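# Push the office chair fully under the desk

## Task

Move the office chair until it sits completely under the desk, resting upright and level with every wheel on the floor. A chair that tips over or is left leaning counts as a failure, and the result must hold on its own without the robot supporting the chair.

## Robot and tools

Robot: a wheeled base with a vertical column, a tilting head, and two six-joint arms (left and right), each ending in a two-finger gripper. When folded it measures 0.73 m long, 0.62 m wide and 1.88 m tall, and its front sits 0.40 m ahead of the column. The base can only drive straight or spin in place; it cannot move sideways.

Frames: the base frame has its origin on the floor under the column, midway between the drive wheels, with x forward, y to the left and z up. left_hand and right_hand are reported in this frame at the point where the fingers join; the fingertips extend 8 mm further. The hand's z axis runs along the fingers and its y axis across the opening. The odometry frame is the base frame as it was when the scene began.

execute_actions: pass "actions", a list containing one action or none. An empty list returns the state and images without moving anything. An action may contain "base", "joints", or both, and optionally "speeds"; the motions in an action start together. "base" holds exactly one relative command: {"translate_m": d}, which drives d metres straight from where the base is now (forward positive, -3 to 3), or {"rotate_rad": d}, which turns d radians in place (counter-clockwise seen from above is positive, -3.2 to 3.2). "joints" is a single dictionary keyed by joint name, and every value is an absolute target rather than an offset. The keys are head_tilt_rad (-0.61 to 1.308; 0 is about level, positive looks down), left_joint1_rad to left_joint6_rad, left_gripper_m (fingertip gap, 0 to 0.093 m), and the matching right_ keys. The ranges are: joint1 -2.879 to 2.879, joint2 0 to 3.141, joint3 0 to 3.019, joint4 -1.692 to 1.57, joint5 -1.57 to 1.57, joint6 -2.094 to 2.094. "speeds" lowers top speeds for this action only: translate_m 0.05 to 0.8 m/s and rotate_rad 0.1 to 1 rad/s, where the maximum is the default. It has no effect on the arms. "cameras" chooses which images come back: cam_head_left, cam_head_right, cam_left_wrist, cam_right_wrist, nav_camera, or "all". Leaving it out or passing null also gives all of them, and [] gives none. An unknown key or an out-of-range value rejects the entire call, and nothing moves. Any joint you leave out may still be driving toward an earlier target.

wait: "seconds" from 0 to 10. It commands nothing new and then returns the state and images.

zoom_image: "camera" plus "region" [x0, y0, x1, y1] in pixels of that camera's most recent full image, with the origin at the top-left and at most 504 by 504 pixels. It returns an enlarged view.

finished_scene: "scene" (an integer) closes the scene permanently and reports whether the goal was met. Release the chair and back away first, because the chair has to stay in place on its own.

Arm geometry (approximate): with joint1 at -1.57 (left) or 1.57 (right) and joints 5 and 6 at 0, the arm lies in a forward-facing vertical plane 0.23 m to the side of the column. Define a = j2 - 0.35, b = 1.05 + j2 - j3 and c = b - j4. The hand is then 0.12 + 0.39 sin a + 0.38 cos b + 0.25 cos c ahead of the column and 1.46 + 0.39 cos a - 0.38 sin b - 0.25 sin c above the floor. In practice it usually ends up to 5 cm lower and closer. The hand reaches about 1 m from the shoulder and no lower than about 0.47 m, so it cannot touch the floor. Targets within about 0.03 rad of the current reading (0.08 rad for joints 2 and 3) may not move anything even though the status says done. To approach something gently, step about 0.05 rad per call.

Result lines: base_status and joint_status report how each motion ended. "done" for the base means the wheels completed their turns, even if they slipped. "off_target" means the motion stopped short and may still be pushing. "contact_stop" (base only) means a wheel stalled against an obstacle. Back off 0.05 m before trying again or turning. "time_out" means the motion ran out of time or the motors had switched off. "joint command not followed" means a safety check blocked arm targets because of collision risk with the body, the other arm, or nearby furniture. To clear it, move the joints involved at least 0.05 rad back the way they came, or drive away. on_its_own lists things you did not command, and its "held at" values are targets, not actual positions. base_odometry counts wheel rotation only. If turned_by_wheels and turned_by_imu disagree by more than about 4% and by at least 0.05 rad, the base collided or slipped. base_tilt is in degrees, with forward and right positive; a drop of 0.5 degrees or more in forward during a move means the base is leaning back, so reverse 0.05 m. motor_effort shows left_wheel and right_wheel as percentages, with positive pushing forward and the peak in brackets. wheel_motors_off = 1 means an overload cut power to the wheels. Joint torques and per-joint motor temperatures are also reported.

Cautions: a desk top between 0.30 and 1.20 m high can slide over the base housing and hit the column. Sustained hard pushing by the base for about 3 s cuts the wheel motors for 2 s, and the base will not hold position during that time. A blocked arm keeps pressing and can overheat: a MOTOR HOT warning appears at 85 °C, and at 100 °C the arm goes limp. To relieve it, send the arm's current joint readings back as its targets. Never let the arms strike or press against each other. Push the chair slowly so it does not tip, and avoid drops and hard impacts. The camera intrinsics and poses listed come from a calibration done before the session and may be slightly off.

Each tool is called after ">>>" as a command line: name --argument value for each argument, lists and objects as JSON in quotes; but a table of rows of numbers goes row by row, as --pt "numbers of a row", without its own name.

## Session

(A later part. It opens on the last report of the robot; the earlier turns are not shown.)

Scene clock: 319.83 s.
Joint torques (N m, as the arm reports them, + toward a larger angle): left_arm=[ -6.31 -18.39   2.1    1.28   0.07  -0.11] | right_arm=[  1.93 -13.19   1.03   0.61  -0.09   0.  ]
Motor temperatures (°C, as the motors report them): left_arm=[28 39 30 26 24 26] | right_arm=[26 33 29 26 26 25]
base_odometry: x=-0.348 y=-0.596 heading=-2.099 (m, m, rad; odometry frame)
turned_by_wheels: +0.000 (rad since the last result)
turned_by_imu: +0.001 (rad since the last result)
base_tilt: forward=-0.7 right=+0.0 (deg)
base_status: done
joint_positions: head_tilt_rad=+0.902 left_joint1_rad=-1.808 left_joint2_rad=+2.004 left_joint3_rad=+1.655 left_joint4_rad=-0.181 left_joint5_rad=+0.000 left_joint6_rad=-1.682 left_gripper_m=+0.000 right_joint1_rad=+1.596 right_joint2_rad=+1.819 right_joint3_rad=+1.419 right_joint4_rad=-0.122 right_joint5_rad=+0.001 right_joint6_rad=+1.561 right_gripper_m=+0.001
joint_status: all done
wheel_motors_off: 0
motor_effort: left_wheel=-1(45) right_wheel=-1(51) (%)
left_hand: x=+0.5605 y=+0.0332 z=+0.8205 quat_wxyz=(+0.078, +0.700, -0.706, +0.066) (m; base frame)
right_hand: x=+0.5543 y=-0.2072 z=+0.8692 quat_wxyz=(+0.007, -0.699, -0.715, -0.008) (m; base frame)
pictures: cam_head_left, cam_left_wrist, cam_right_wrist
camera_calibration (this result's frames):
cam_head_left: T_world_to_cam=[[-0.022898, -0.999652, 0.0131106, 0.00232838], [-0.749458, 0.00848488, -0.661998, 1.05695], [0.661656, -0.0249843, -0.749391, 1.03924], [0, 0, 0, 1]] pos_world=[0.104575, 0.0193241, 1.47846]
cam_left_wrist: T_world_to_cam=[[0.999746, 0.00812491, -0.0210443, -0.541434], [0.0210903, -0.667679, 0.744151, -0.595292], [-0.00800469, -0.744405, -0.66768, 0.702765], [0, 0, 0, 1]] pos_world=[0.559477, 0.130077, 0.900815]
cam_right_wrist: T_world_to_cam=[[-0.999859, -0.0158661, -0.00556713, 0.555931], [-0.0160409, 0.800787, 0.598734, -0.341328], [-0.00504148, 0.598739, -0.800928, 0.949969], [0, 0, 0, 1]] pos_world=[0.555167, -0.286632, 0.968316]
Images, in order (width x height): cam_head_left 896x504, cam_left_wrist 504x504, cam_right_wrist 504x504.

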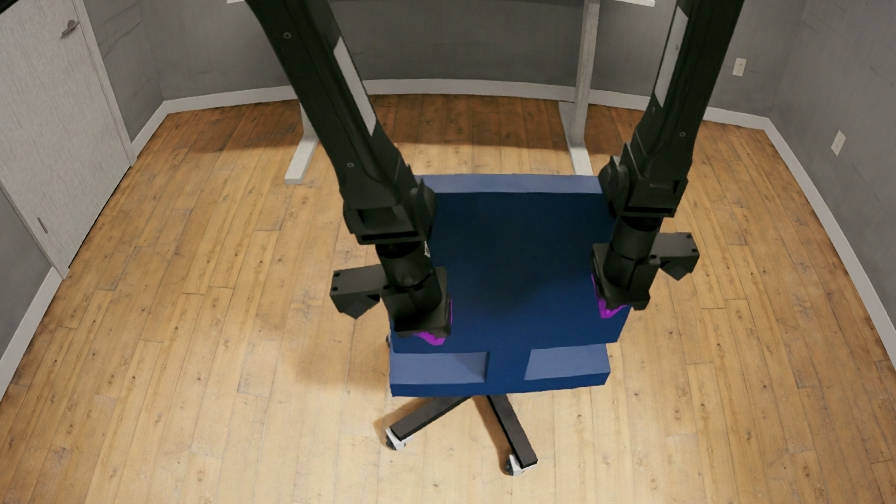

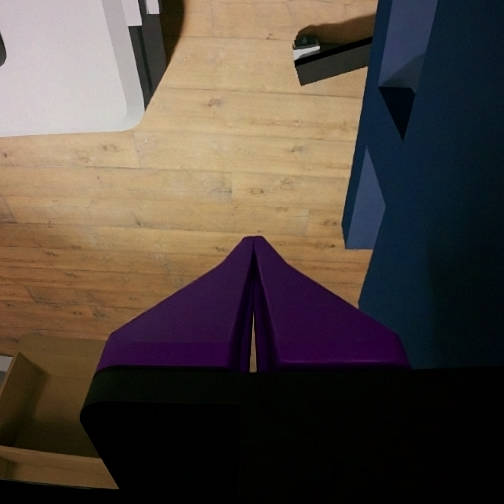

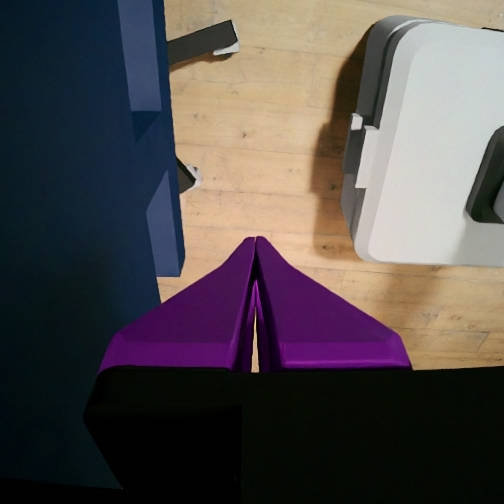

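>>> execute_actions --actions '[{"base":{"translate_m":0.75},"joints":{"left_joint1_rad":-1.85,"head_tilt_rad":0.75},"speeds":{"translate_m":0.4}}]' --cameras '["cam_head_left","nav_camera"]'

Scene clock: 331.17 s.
Joint torques (N m, as the arm reports them, + toward a larger angle): left_arm=[ -6.7  -17.69   2.06   1.23   0.02  -0.11] | right_arm=[  2.08 -14.39   0.97   0.7    0.01  -0.2 ]
Motor temperatures (°C, as the motors report them): left_arm=[28 38 29 26 24 26] | right_arm=[26 34 29 26 26 25]
base_odometry: x=-0.727 y=-1.244 heading=-2.099 (m, m, rad; odometry frame)
turned_by_wheels: +0.000 (rad since the last result)
turned_by_imu: +0.002 (rad since the last result)
base_tilt: forward=-0.6 right=+0.0 (deg)
base_status: done
joint_positions: head_tilt_rad=+0.766 left_joint1_rad=-1.846 left_joint2_rad=+2.001 left_joint3_rad=+1.656 left_joint4_rad=-0.180 left_joint5_rad=+0.000 left_joint6_rad=-1.682 left_gripper_m=+0.000 right_joint1_rad=+1.599 right_joint2_rad=+1.836 right_joint3_rad=+1.421 right_joint4_rad=-0.124 right_joint5_rad=-0.002 right_joint6_rad=+1.580 right_gripper_m=+0.001
joint_status: all done
wheel_motors_off: 0
motor_effort: left_wheel=+1(38) right_wheel=+0(41) (%)
left_hand: x=+0.5591 y=+0.0034 z=+0.8286 quat_wxyz=(+0.089, +0.693, -0.711, +0.078) (m; base frame)
right_hand: x=+0.5445 y=-0.2038 z=+0.8619 quat_wxyz=(+0.015, -0.705, -0.709, -0.004) (m; base frame)
pictures: cam_head_left, nav_camera
camera_calibration (this result's frames):
cam_head_left: T_world_to_cam=[[-0.0244679, -0.999652, 0.0098756, 0.00738875], [-0.652493, 0.00848488, -0.757748, 1.19956], [0.7574, -0.0249843, -0.652473, 0.885196], [0, 0, 0, 1]] pos_world=[0.112435, 0.0193241, 1.48645]
Images, in order (width x height): cam_head_left 896x504, nav_camera 896x504.

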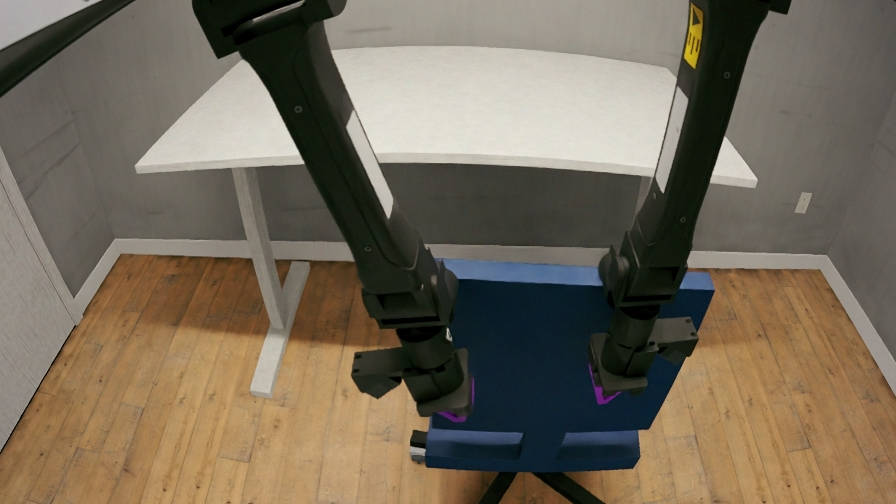

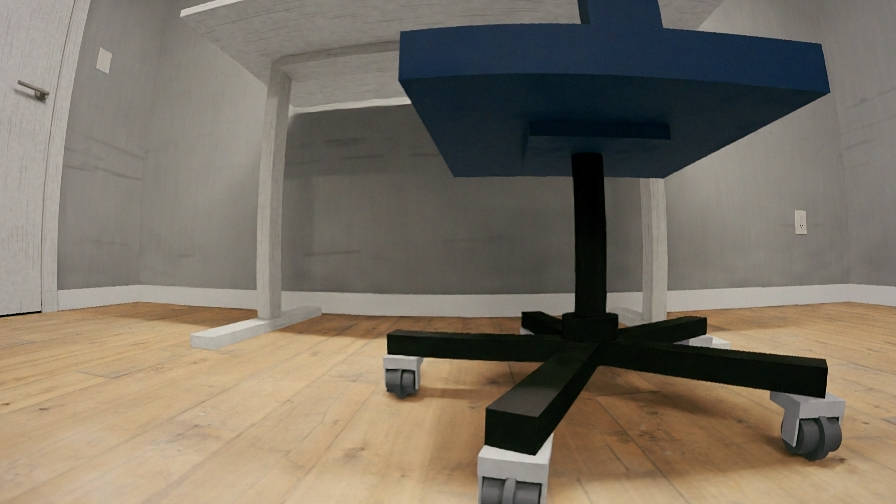

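>>> execute_actions --actions '[{"base":{"translate_m":0.26},"joints":{"left_joint1_rad":-2.0,"left_joint6_rad":-1.78,"right_joint1_rad":1.45,"right_joint3_rad":1.52,"right_joint4_rad":-0.2,"right_joint6_rad":1.52},"speeds":{"translate_m":0.2}}]' --cameras '["cam_head_left","nav_camera"]'

Scene clock: 391.13 s.
Joint torques (N m, as the arm reports them, + toward a larger angle): left_arm=[ -8.61 -17.65   2.39   1.19   0.03  -0.09] | right_arm=[ -0.3  -15.48   1.89   0.74   0.    -0.11]
Motor temperatures (°C, as the motors report them): left_arm=[28 37 28 26 24 26] | right_arm=[26 34 29 26 26 25]
base_odometry: x=-0.858 y=-1.468 heading=-2.099 (m, m, rad; odometry frame)
turned_by_wheels: +0.000 (rad since the last result)
turned_by_imu: +0.001 (rad since the last result)
base_tilt: forward=-0.5 right=+0.0 (deg)
base_status: done
joint_positions: head_tilt_rad=+0.766 left_joint1_rad=-2.016 left_joint2_rad=+2.004 left_joint3_rad=+1.654 left_joint4_rad=-0.181 left_joint5_rad=+0.004 left_joint6_rad=-1.772 left_gripper_m=+0.000 right_joint1_rad=+1.436 right_joint2_rad=+1.840 right_joint3_rad=+1.517 right_joint4_rad=-0.215 right_joint5_rad=+0.002 right_joint6_rad=+1.518 right_gripper_m=+0.001
joint_status: all done
wheel_motors_off: 0
motor_effort: left_wheel=+0(38) right_wheel=+0(39) (%)
left_hand: x=+0.5310 y=-0.1260 z=+0.8695 quat_wxyz=(+0.152, +0.685, -0.703, +0.118) (m; base frame)
right_hand: x=+0.5764 y=-0.3280 z=+0.8716 quat_wxyz=(-0.035, -0.711, -0.700, +0.048) (m; base frame)
pictures: cam_head_left, nav_camera
camera_calibration (this result's frames):
cam_head_left: T_world_to_cam=[[-0.0244702, -0.999652, 0.00986996, 0.00739755], [-0.652318, 0.00848488, -0.757898, 1.19978], [0.75755, -0.0249843, -0.652298, 0.884919], [0, 0, 0, 1]] pos_world=[0.112447, 0.0193241, 1.48647]
Images, in order (width x height): cam_head_left 896x504, nav_camera 896x504.

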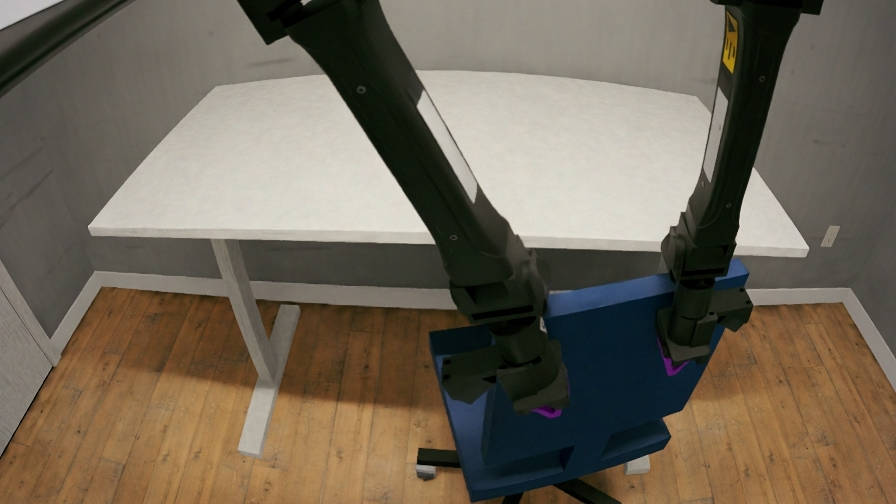

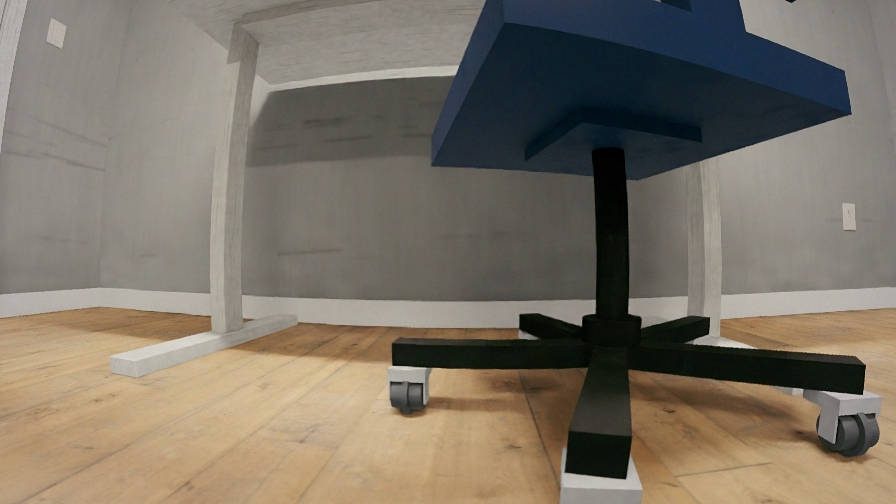

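>>> zoom_image --camera "nav_camera" --region '[600, 280, 896, 480]'

Region (600, 280, 896, 480) of nav_camera's 896x504 image, scaled by 1.703, with more detail than that image has; it fills the top 341 rows of this view, and the rest is white.

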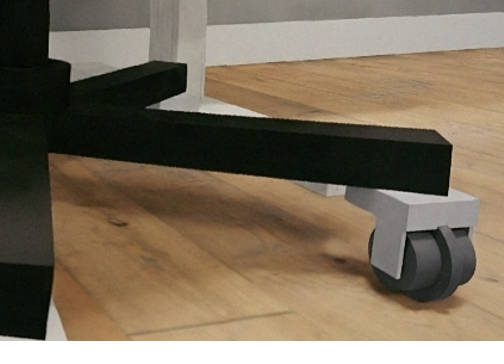

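>>> execute_actions --actions '[{"base":{"translate_m":0.15},"joints":{"left_joint3_rad":1.82,"left_joint4_rad":-0.33},"speeds":{"translate_m":0.12}}]' --cameras '["cam_head_left","nav_camera"]'

Scene clock: 444.70 s.
Joint torques (N m, as the arm reports them, + toward a larger angle): left_arm=[ -8.63 -19.94   4.62   1.14   0.01   0.04] | right_arm=[ -0.11 -15.48   4.49   0.8    0.1   -0.07]
Motor temperatures (°C, as the motors report them): left_arm=[28 37 28 26 24 26] | right_arm=[26 35 29 26 26 25]
base_odometry: x=-0.933 y=-1.598 heading=-2.099 (m, m, rad; odometry frame)
turned_by_wheels: +0.000 (rad since the last result)
turned_by_imu: +0.001 (rad since the last result)
base_tilt: forward=-0.7 right=+0.0 (deg)
base_status: done
joint_positions: head_tilt_rad=+0.766 left_joint1_rad=-2.016 left_joint2_rad=+2.019 left_joint3_rad=+1.794 left_joint4_rad=-0.339 left_joint5_rad=+0.004 left_joint6_rad=-1.786 left_gripper_m=+0.000 right_joint1_rad=+1.443 right_joint2_rad=+1.840 right_joint3_rad=+1.476 right_joint4_rad=-0.217 right_joint5_rad=-0.001 right_joint6_rad=+1.519 right_gripper_m=+0.001
joint_status: all done
wheel_motors_off: 0
motor_effort: left_wheel=+1(37) right_wheel=+1(39) (%)
left_hand: x=+0.5679 y=-0.1323 z=+0.8763 quat_wxyz=(+0.161, +0.688, -0.700, +0.104) (m; base frame)
right_hand: x=+0.5510 y=-0.3208 z=+0.8683 quat_wxyz=(-0.016, -0.711, -0.700, +0.059) (m; base frame)
pictures: cam_head_left, nav_camera
camera_calibration (this result's frames):
cam_head_left: T_world_to_cam=[[-0.0244703, -0.999652, 0.00986978, 0.00739784], [-0.652312, 0.00848488, -0.757903, 1.19979], [0.757555, -0.0249843, -0.652293, 0.88491], [0, 0, 0, 1]] pos_world=[0.112447, 0.0193241, 1.48647]
Images, in order (width x height): cam_head_left 896x504, nav_camera 896x504.

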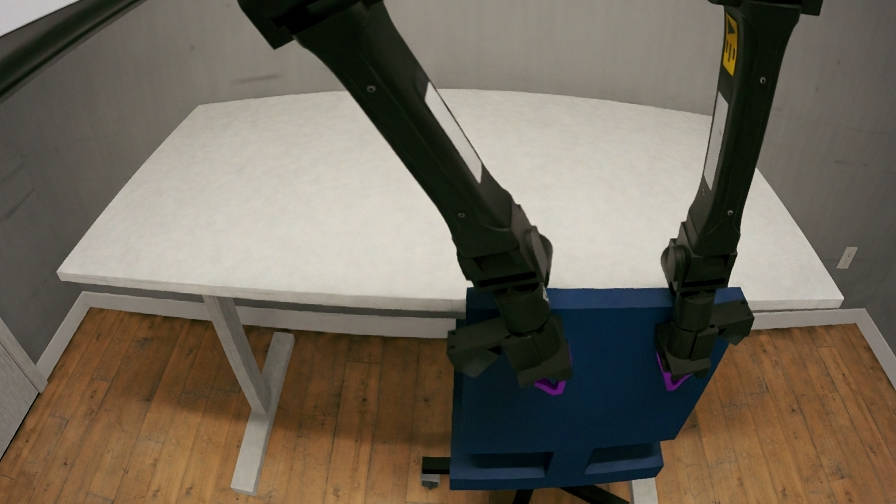

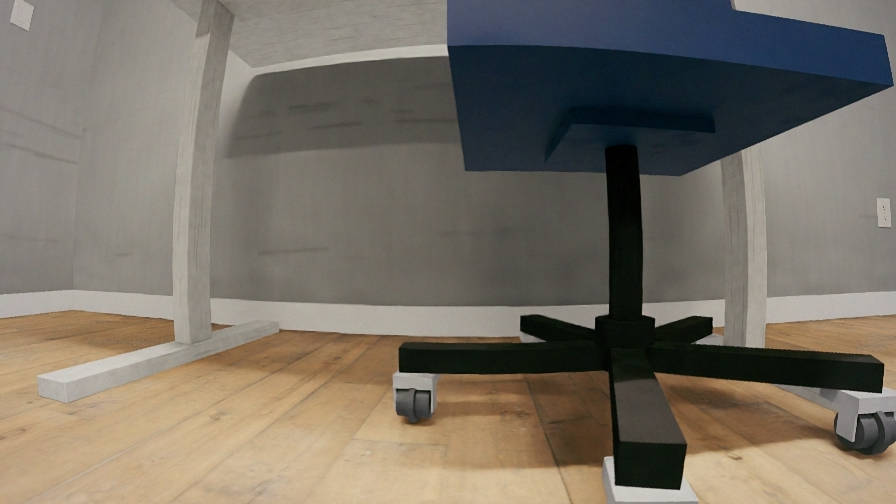

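>>> zoom_image --camera "cam_head_left" --region '[420, 250, 800, 350]'

>>> zoom_image --camera "nav_camera" --region '[680, 300, 896, 480]'

Region (420, 250, 800, 350) of cam_head_left's 896x504 image, scaled by 1.326, with more detail than that image has; it fills the top 133 rows of this view, and the rest is white.

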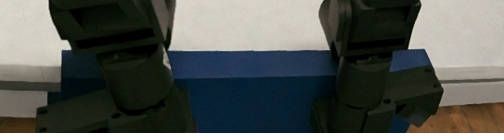

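Region (680, 300, 896, 480) of nav_camera's 896x504 image, scaled by 2.333, with more detail than that image has.

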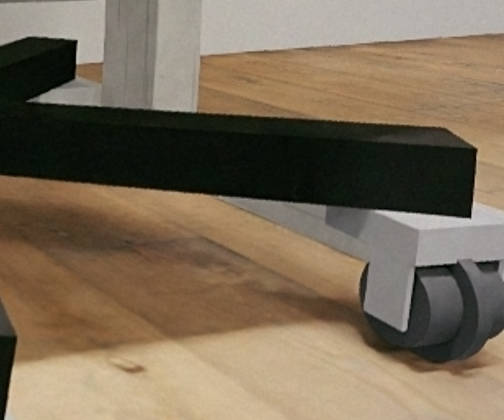

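>>> execute_actions --actions '[]' --cameras '["cam_head_right","cam_left_wrist","cam_right_wrist"]'

Scene clock: 463.53 s.
Joint torques (N m, as the arm reports them, + toward a larger angle): left_arm=[ -8.56 -20.1    4.73   1.15   0.05   0.05] | right_arm=[ -0.42 -15.27   4.64   0.76   0.05  -0.12]
Motor temperatures (°C, as the motors report them): left_arm=[28 38 29 26 24 26] | right_arm=[26 35 29 26 26 25]
base_odometry: x=-0.933 y=-1.598 heading=-2.099 (m, m, rad; odometry frame)
turned_by_wheels: +0.000 (rad since the last result)
turned_by_imu: +0.000 (rad since the last result)
base_tilt: forward=-0.5 right=+0.0 (deg)
base_status: done
joint_positions: head_tilt_rad=+0.766 left_joint1_rad=-2.016 left_joint2_rad=+2.019 left_joint3_rad=+1.794 left_joint4_rad=-0.339 left_joint5_rad=+0.004 left_joint6_rad=-1.786 left_gripper_m=+0.000 right_joint1_rad=+1.443 right_joint2_rad=+1.840 right_joint3_rad=+1.476 right_joint4_rad=-0.217 right_joint5_rad=-0.001 right_joint6_rad=+1.519 right_gripper_m=+0.001
joint_status: all done
wheel_motors_off: 0
motor_effort: left_wheel=+0(37) right_wheel=+0(39) (%)
left_hand: x=+0.5679 y=-0.1323 z=+0.8763 quat_wxyz=(+0.161, +0.688, -0.700, +0.104) (m; base frame)
right_hand: x=+0.5510 y=-0.3208 z=+0.8683 quat_wxyz=(-0.016, -0.711, -0.700, +0.059) (m; base frame)
pictures: cam_head_right, cam_left_wrist, cam_right_wrist
camera_calibration (this result's frames):
cam_head_right: T_world_to_cam=[[-0.0194073, -0.999806, -0.00347844, -0.0222319], [-0.635556, 0.0150224, -0.771909, 1.21618], [0.771811, -0.01277, -0.635724, 0.860747], [0, 0, 0, 1]] pos_world=[0.108183, -0.0295058, 1.4859]
cam_left_wrist: T_world_to_cam=[[0.996343, -0.0157011, -0.0839896, -0.492418], [0.0628732, -0.530909, 0.845093, -0.841541], [-0.0578597, -0.847284, -0.52798, 0.509163], [0, 0, 0, 1]] pos_world=[0.572987, -0.0231079, 0.938651]
cam_right_wrist: T_world_to_cam=[[-0.998225, 0.0240865, 0.0544583, 0.510664], [0.0477769, 0.869828, 0.491037, -0.16937], [-0.035542, 0.492767, -0.869435, 1.05957], [0, 0, 0, 1]] pos_world=[0.555509, -0.387101, 0.976589]
Images, in order (width x height): cam_head_right 896x504, cam_left_wrist 504x504, cam_right_wrist 504x504.

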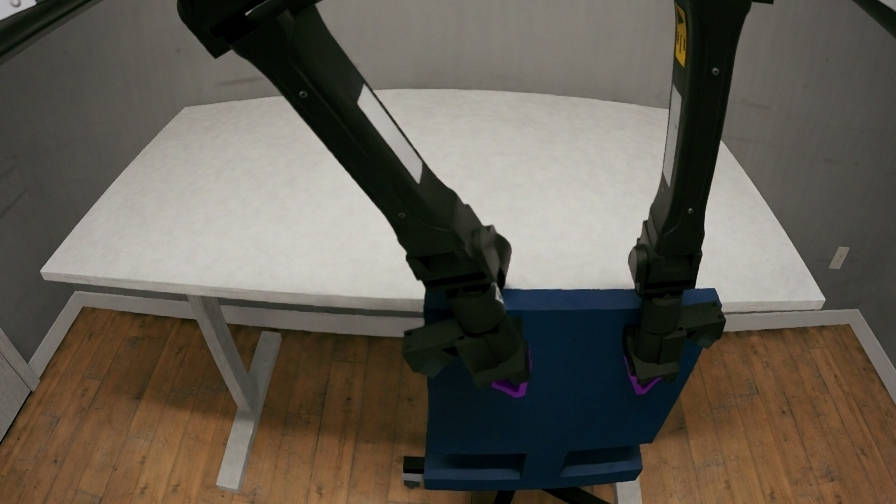

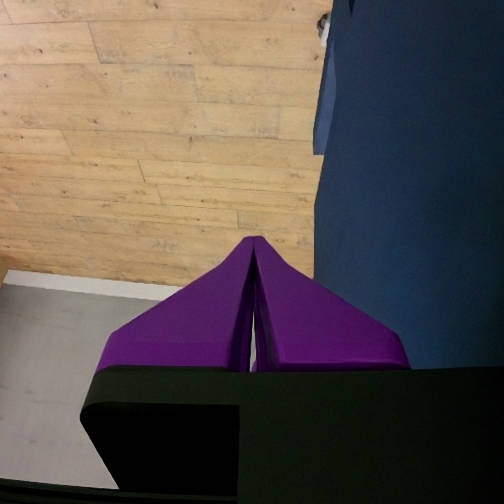

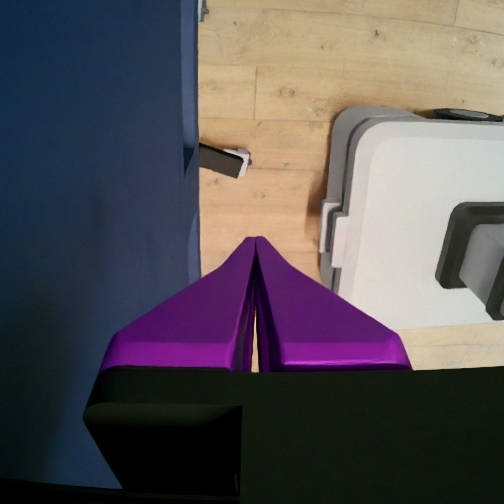

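>>> execute_actions --actions '[{"base":{"translate_m":-0.13},"joints":{"head_tilt_rad":0.95}}]' --cameras '["cam_head_left","cam_head_right","nav_camera"]'

Scene clock: 473.43 s.
Joint torques (N m, as the arm reports them, + toward a larger angle): left_arm=[ -8.82 -19.53   3.83   1.2    0.02   0.06] | right_arm=[ -0.54 -15.46   2.45   0.57   0.07  -0.08]
Motor temperatures (°C, as the motors report them): left_arm=[28 38 29 26 24 26] | right_arm=[26 35 30 26 26 25]
base_odometry: x=-0.868 y=-1.486 heading=-2.099 (m, m, rad; odometry frame)
turned_by_wheels: +0.000 (rad since the last result)
turned_by_imu: +0.000 (rad since the last result)
base_tilt: forward=-0.6 right=+0.1 (deg)
base_status: done
joint_positions: head_tilt_rad=+0.952 left_joint1_rad=-2.015 left_joint2_rad=+2.004 left_joint3_rad=+1.808 left_joint4_rad=-0.339 left_joint5_rad=+0.003 left_joint6_rad=-1.786 left_gripper_m=+0.000 right_joint1_rad=+1.443 right_joint2_rad=+1.833 right_joint3_rad=+1.512 right_joint4_rad=-0.212 right_joint5_rad=-0.001 right_joint6_rad=+1.520 right_gripper_m=+0.001
joint_status: all done
wheel_motors_off: 0
motor_effort: left_wheel=+0(39) right_wheel=+0(39) (%)
left_hand: x=+0.5863 y=-0.1320 z=+0.8850 quat_wxyz=(+0.153, +0.690, -0.698, +0.115) (m; base frame)
right_hand: x=+0.5787 y=-0.3220 z=+0.8737 quat_wxyz=(-0.034, -0.711, -0.701, +0.043) (m; base frame)
pictures: cam_head_left, cam_head_right, nav_camera
camera_calibration (this result's frames):
cam_head_left: T_world_to_cam=[[-0.0222197, -0.999652, 0.01423, 0.000570562], [-0.781365, 0.00848488, -0.624017, 1.00005], [0.623679, -0.0249843, -0.781282, 1.09025], [0, 0, 0, 1]] pos_world=[0.101456, 0.0193241, 1.47583]
cam_head_right: T_world_to_cam=[[-0.0197158, -0.999806, 0.000175147, -0.027843], [-0.767492, 0.0150224, -0.640883, 1.02099], [0.640756, -0.01277, -0.767639, 1.07045], [0, 0, 0, 1]] pos_world=[0.09716, -0.0295058, 1.47606]
Images, in order (width x height): cam_head_left 896x504, cam_head_right 896x504, nav_camera 896x504.

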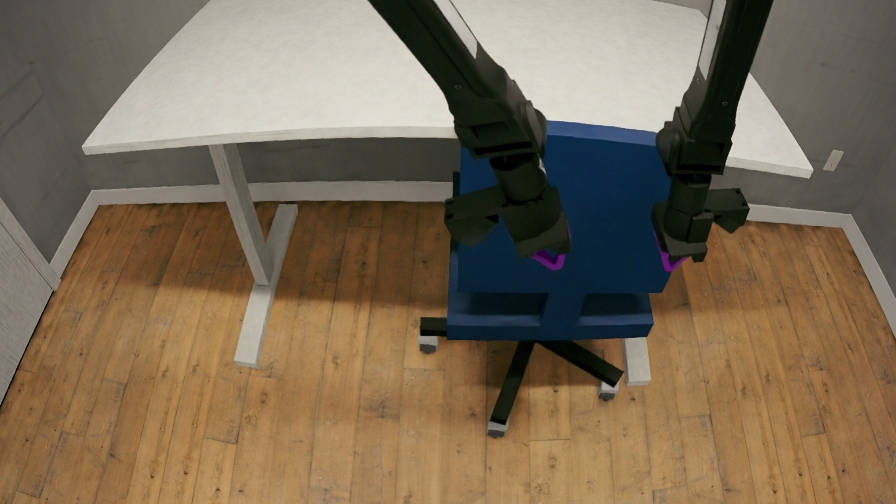

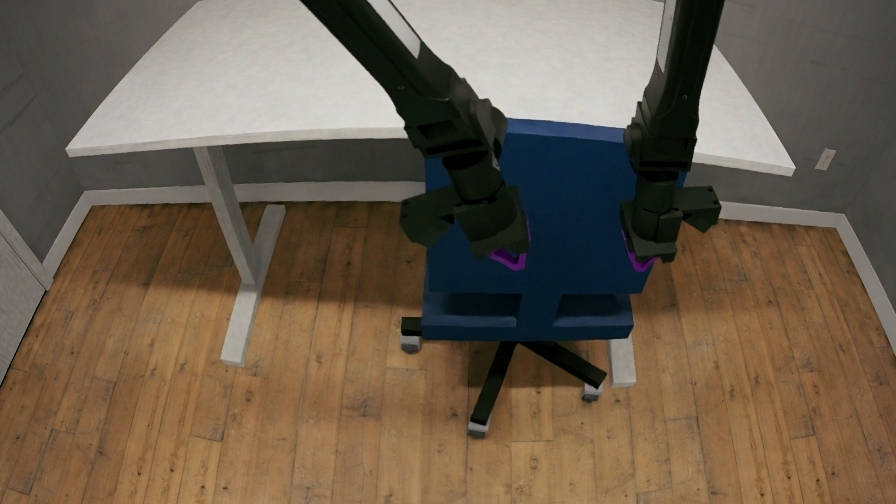

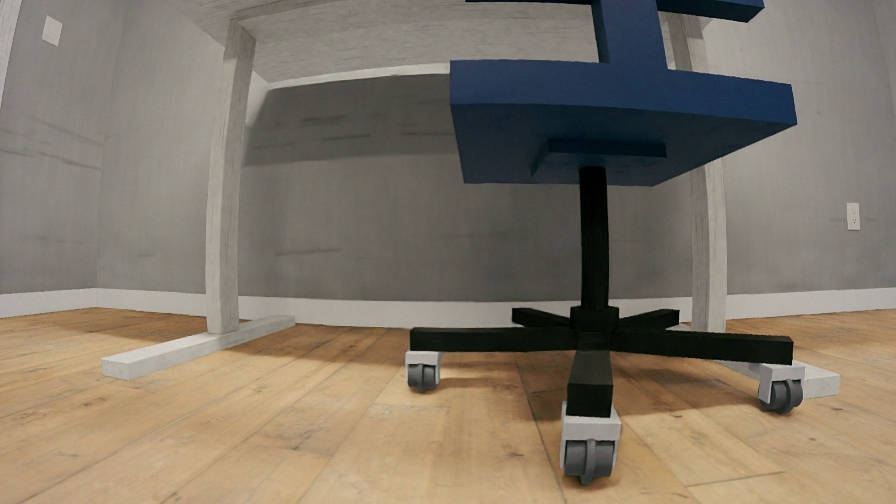

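>>> finished_scene --scene 2

The scene is finished: the task was done.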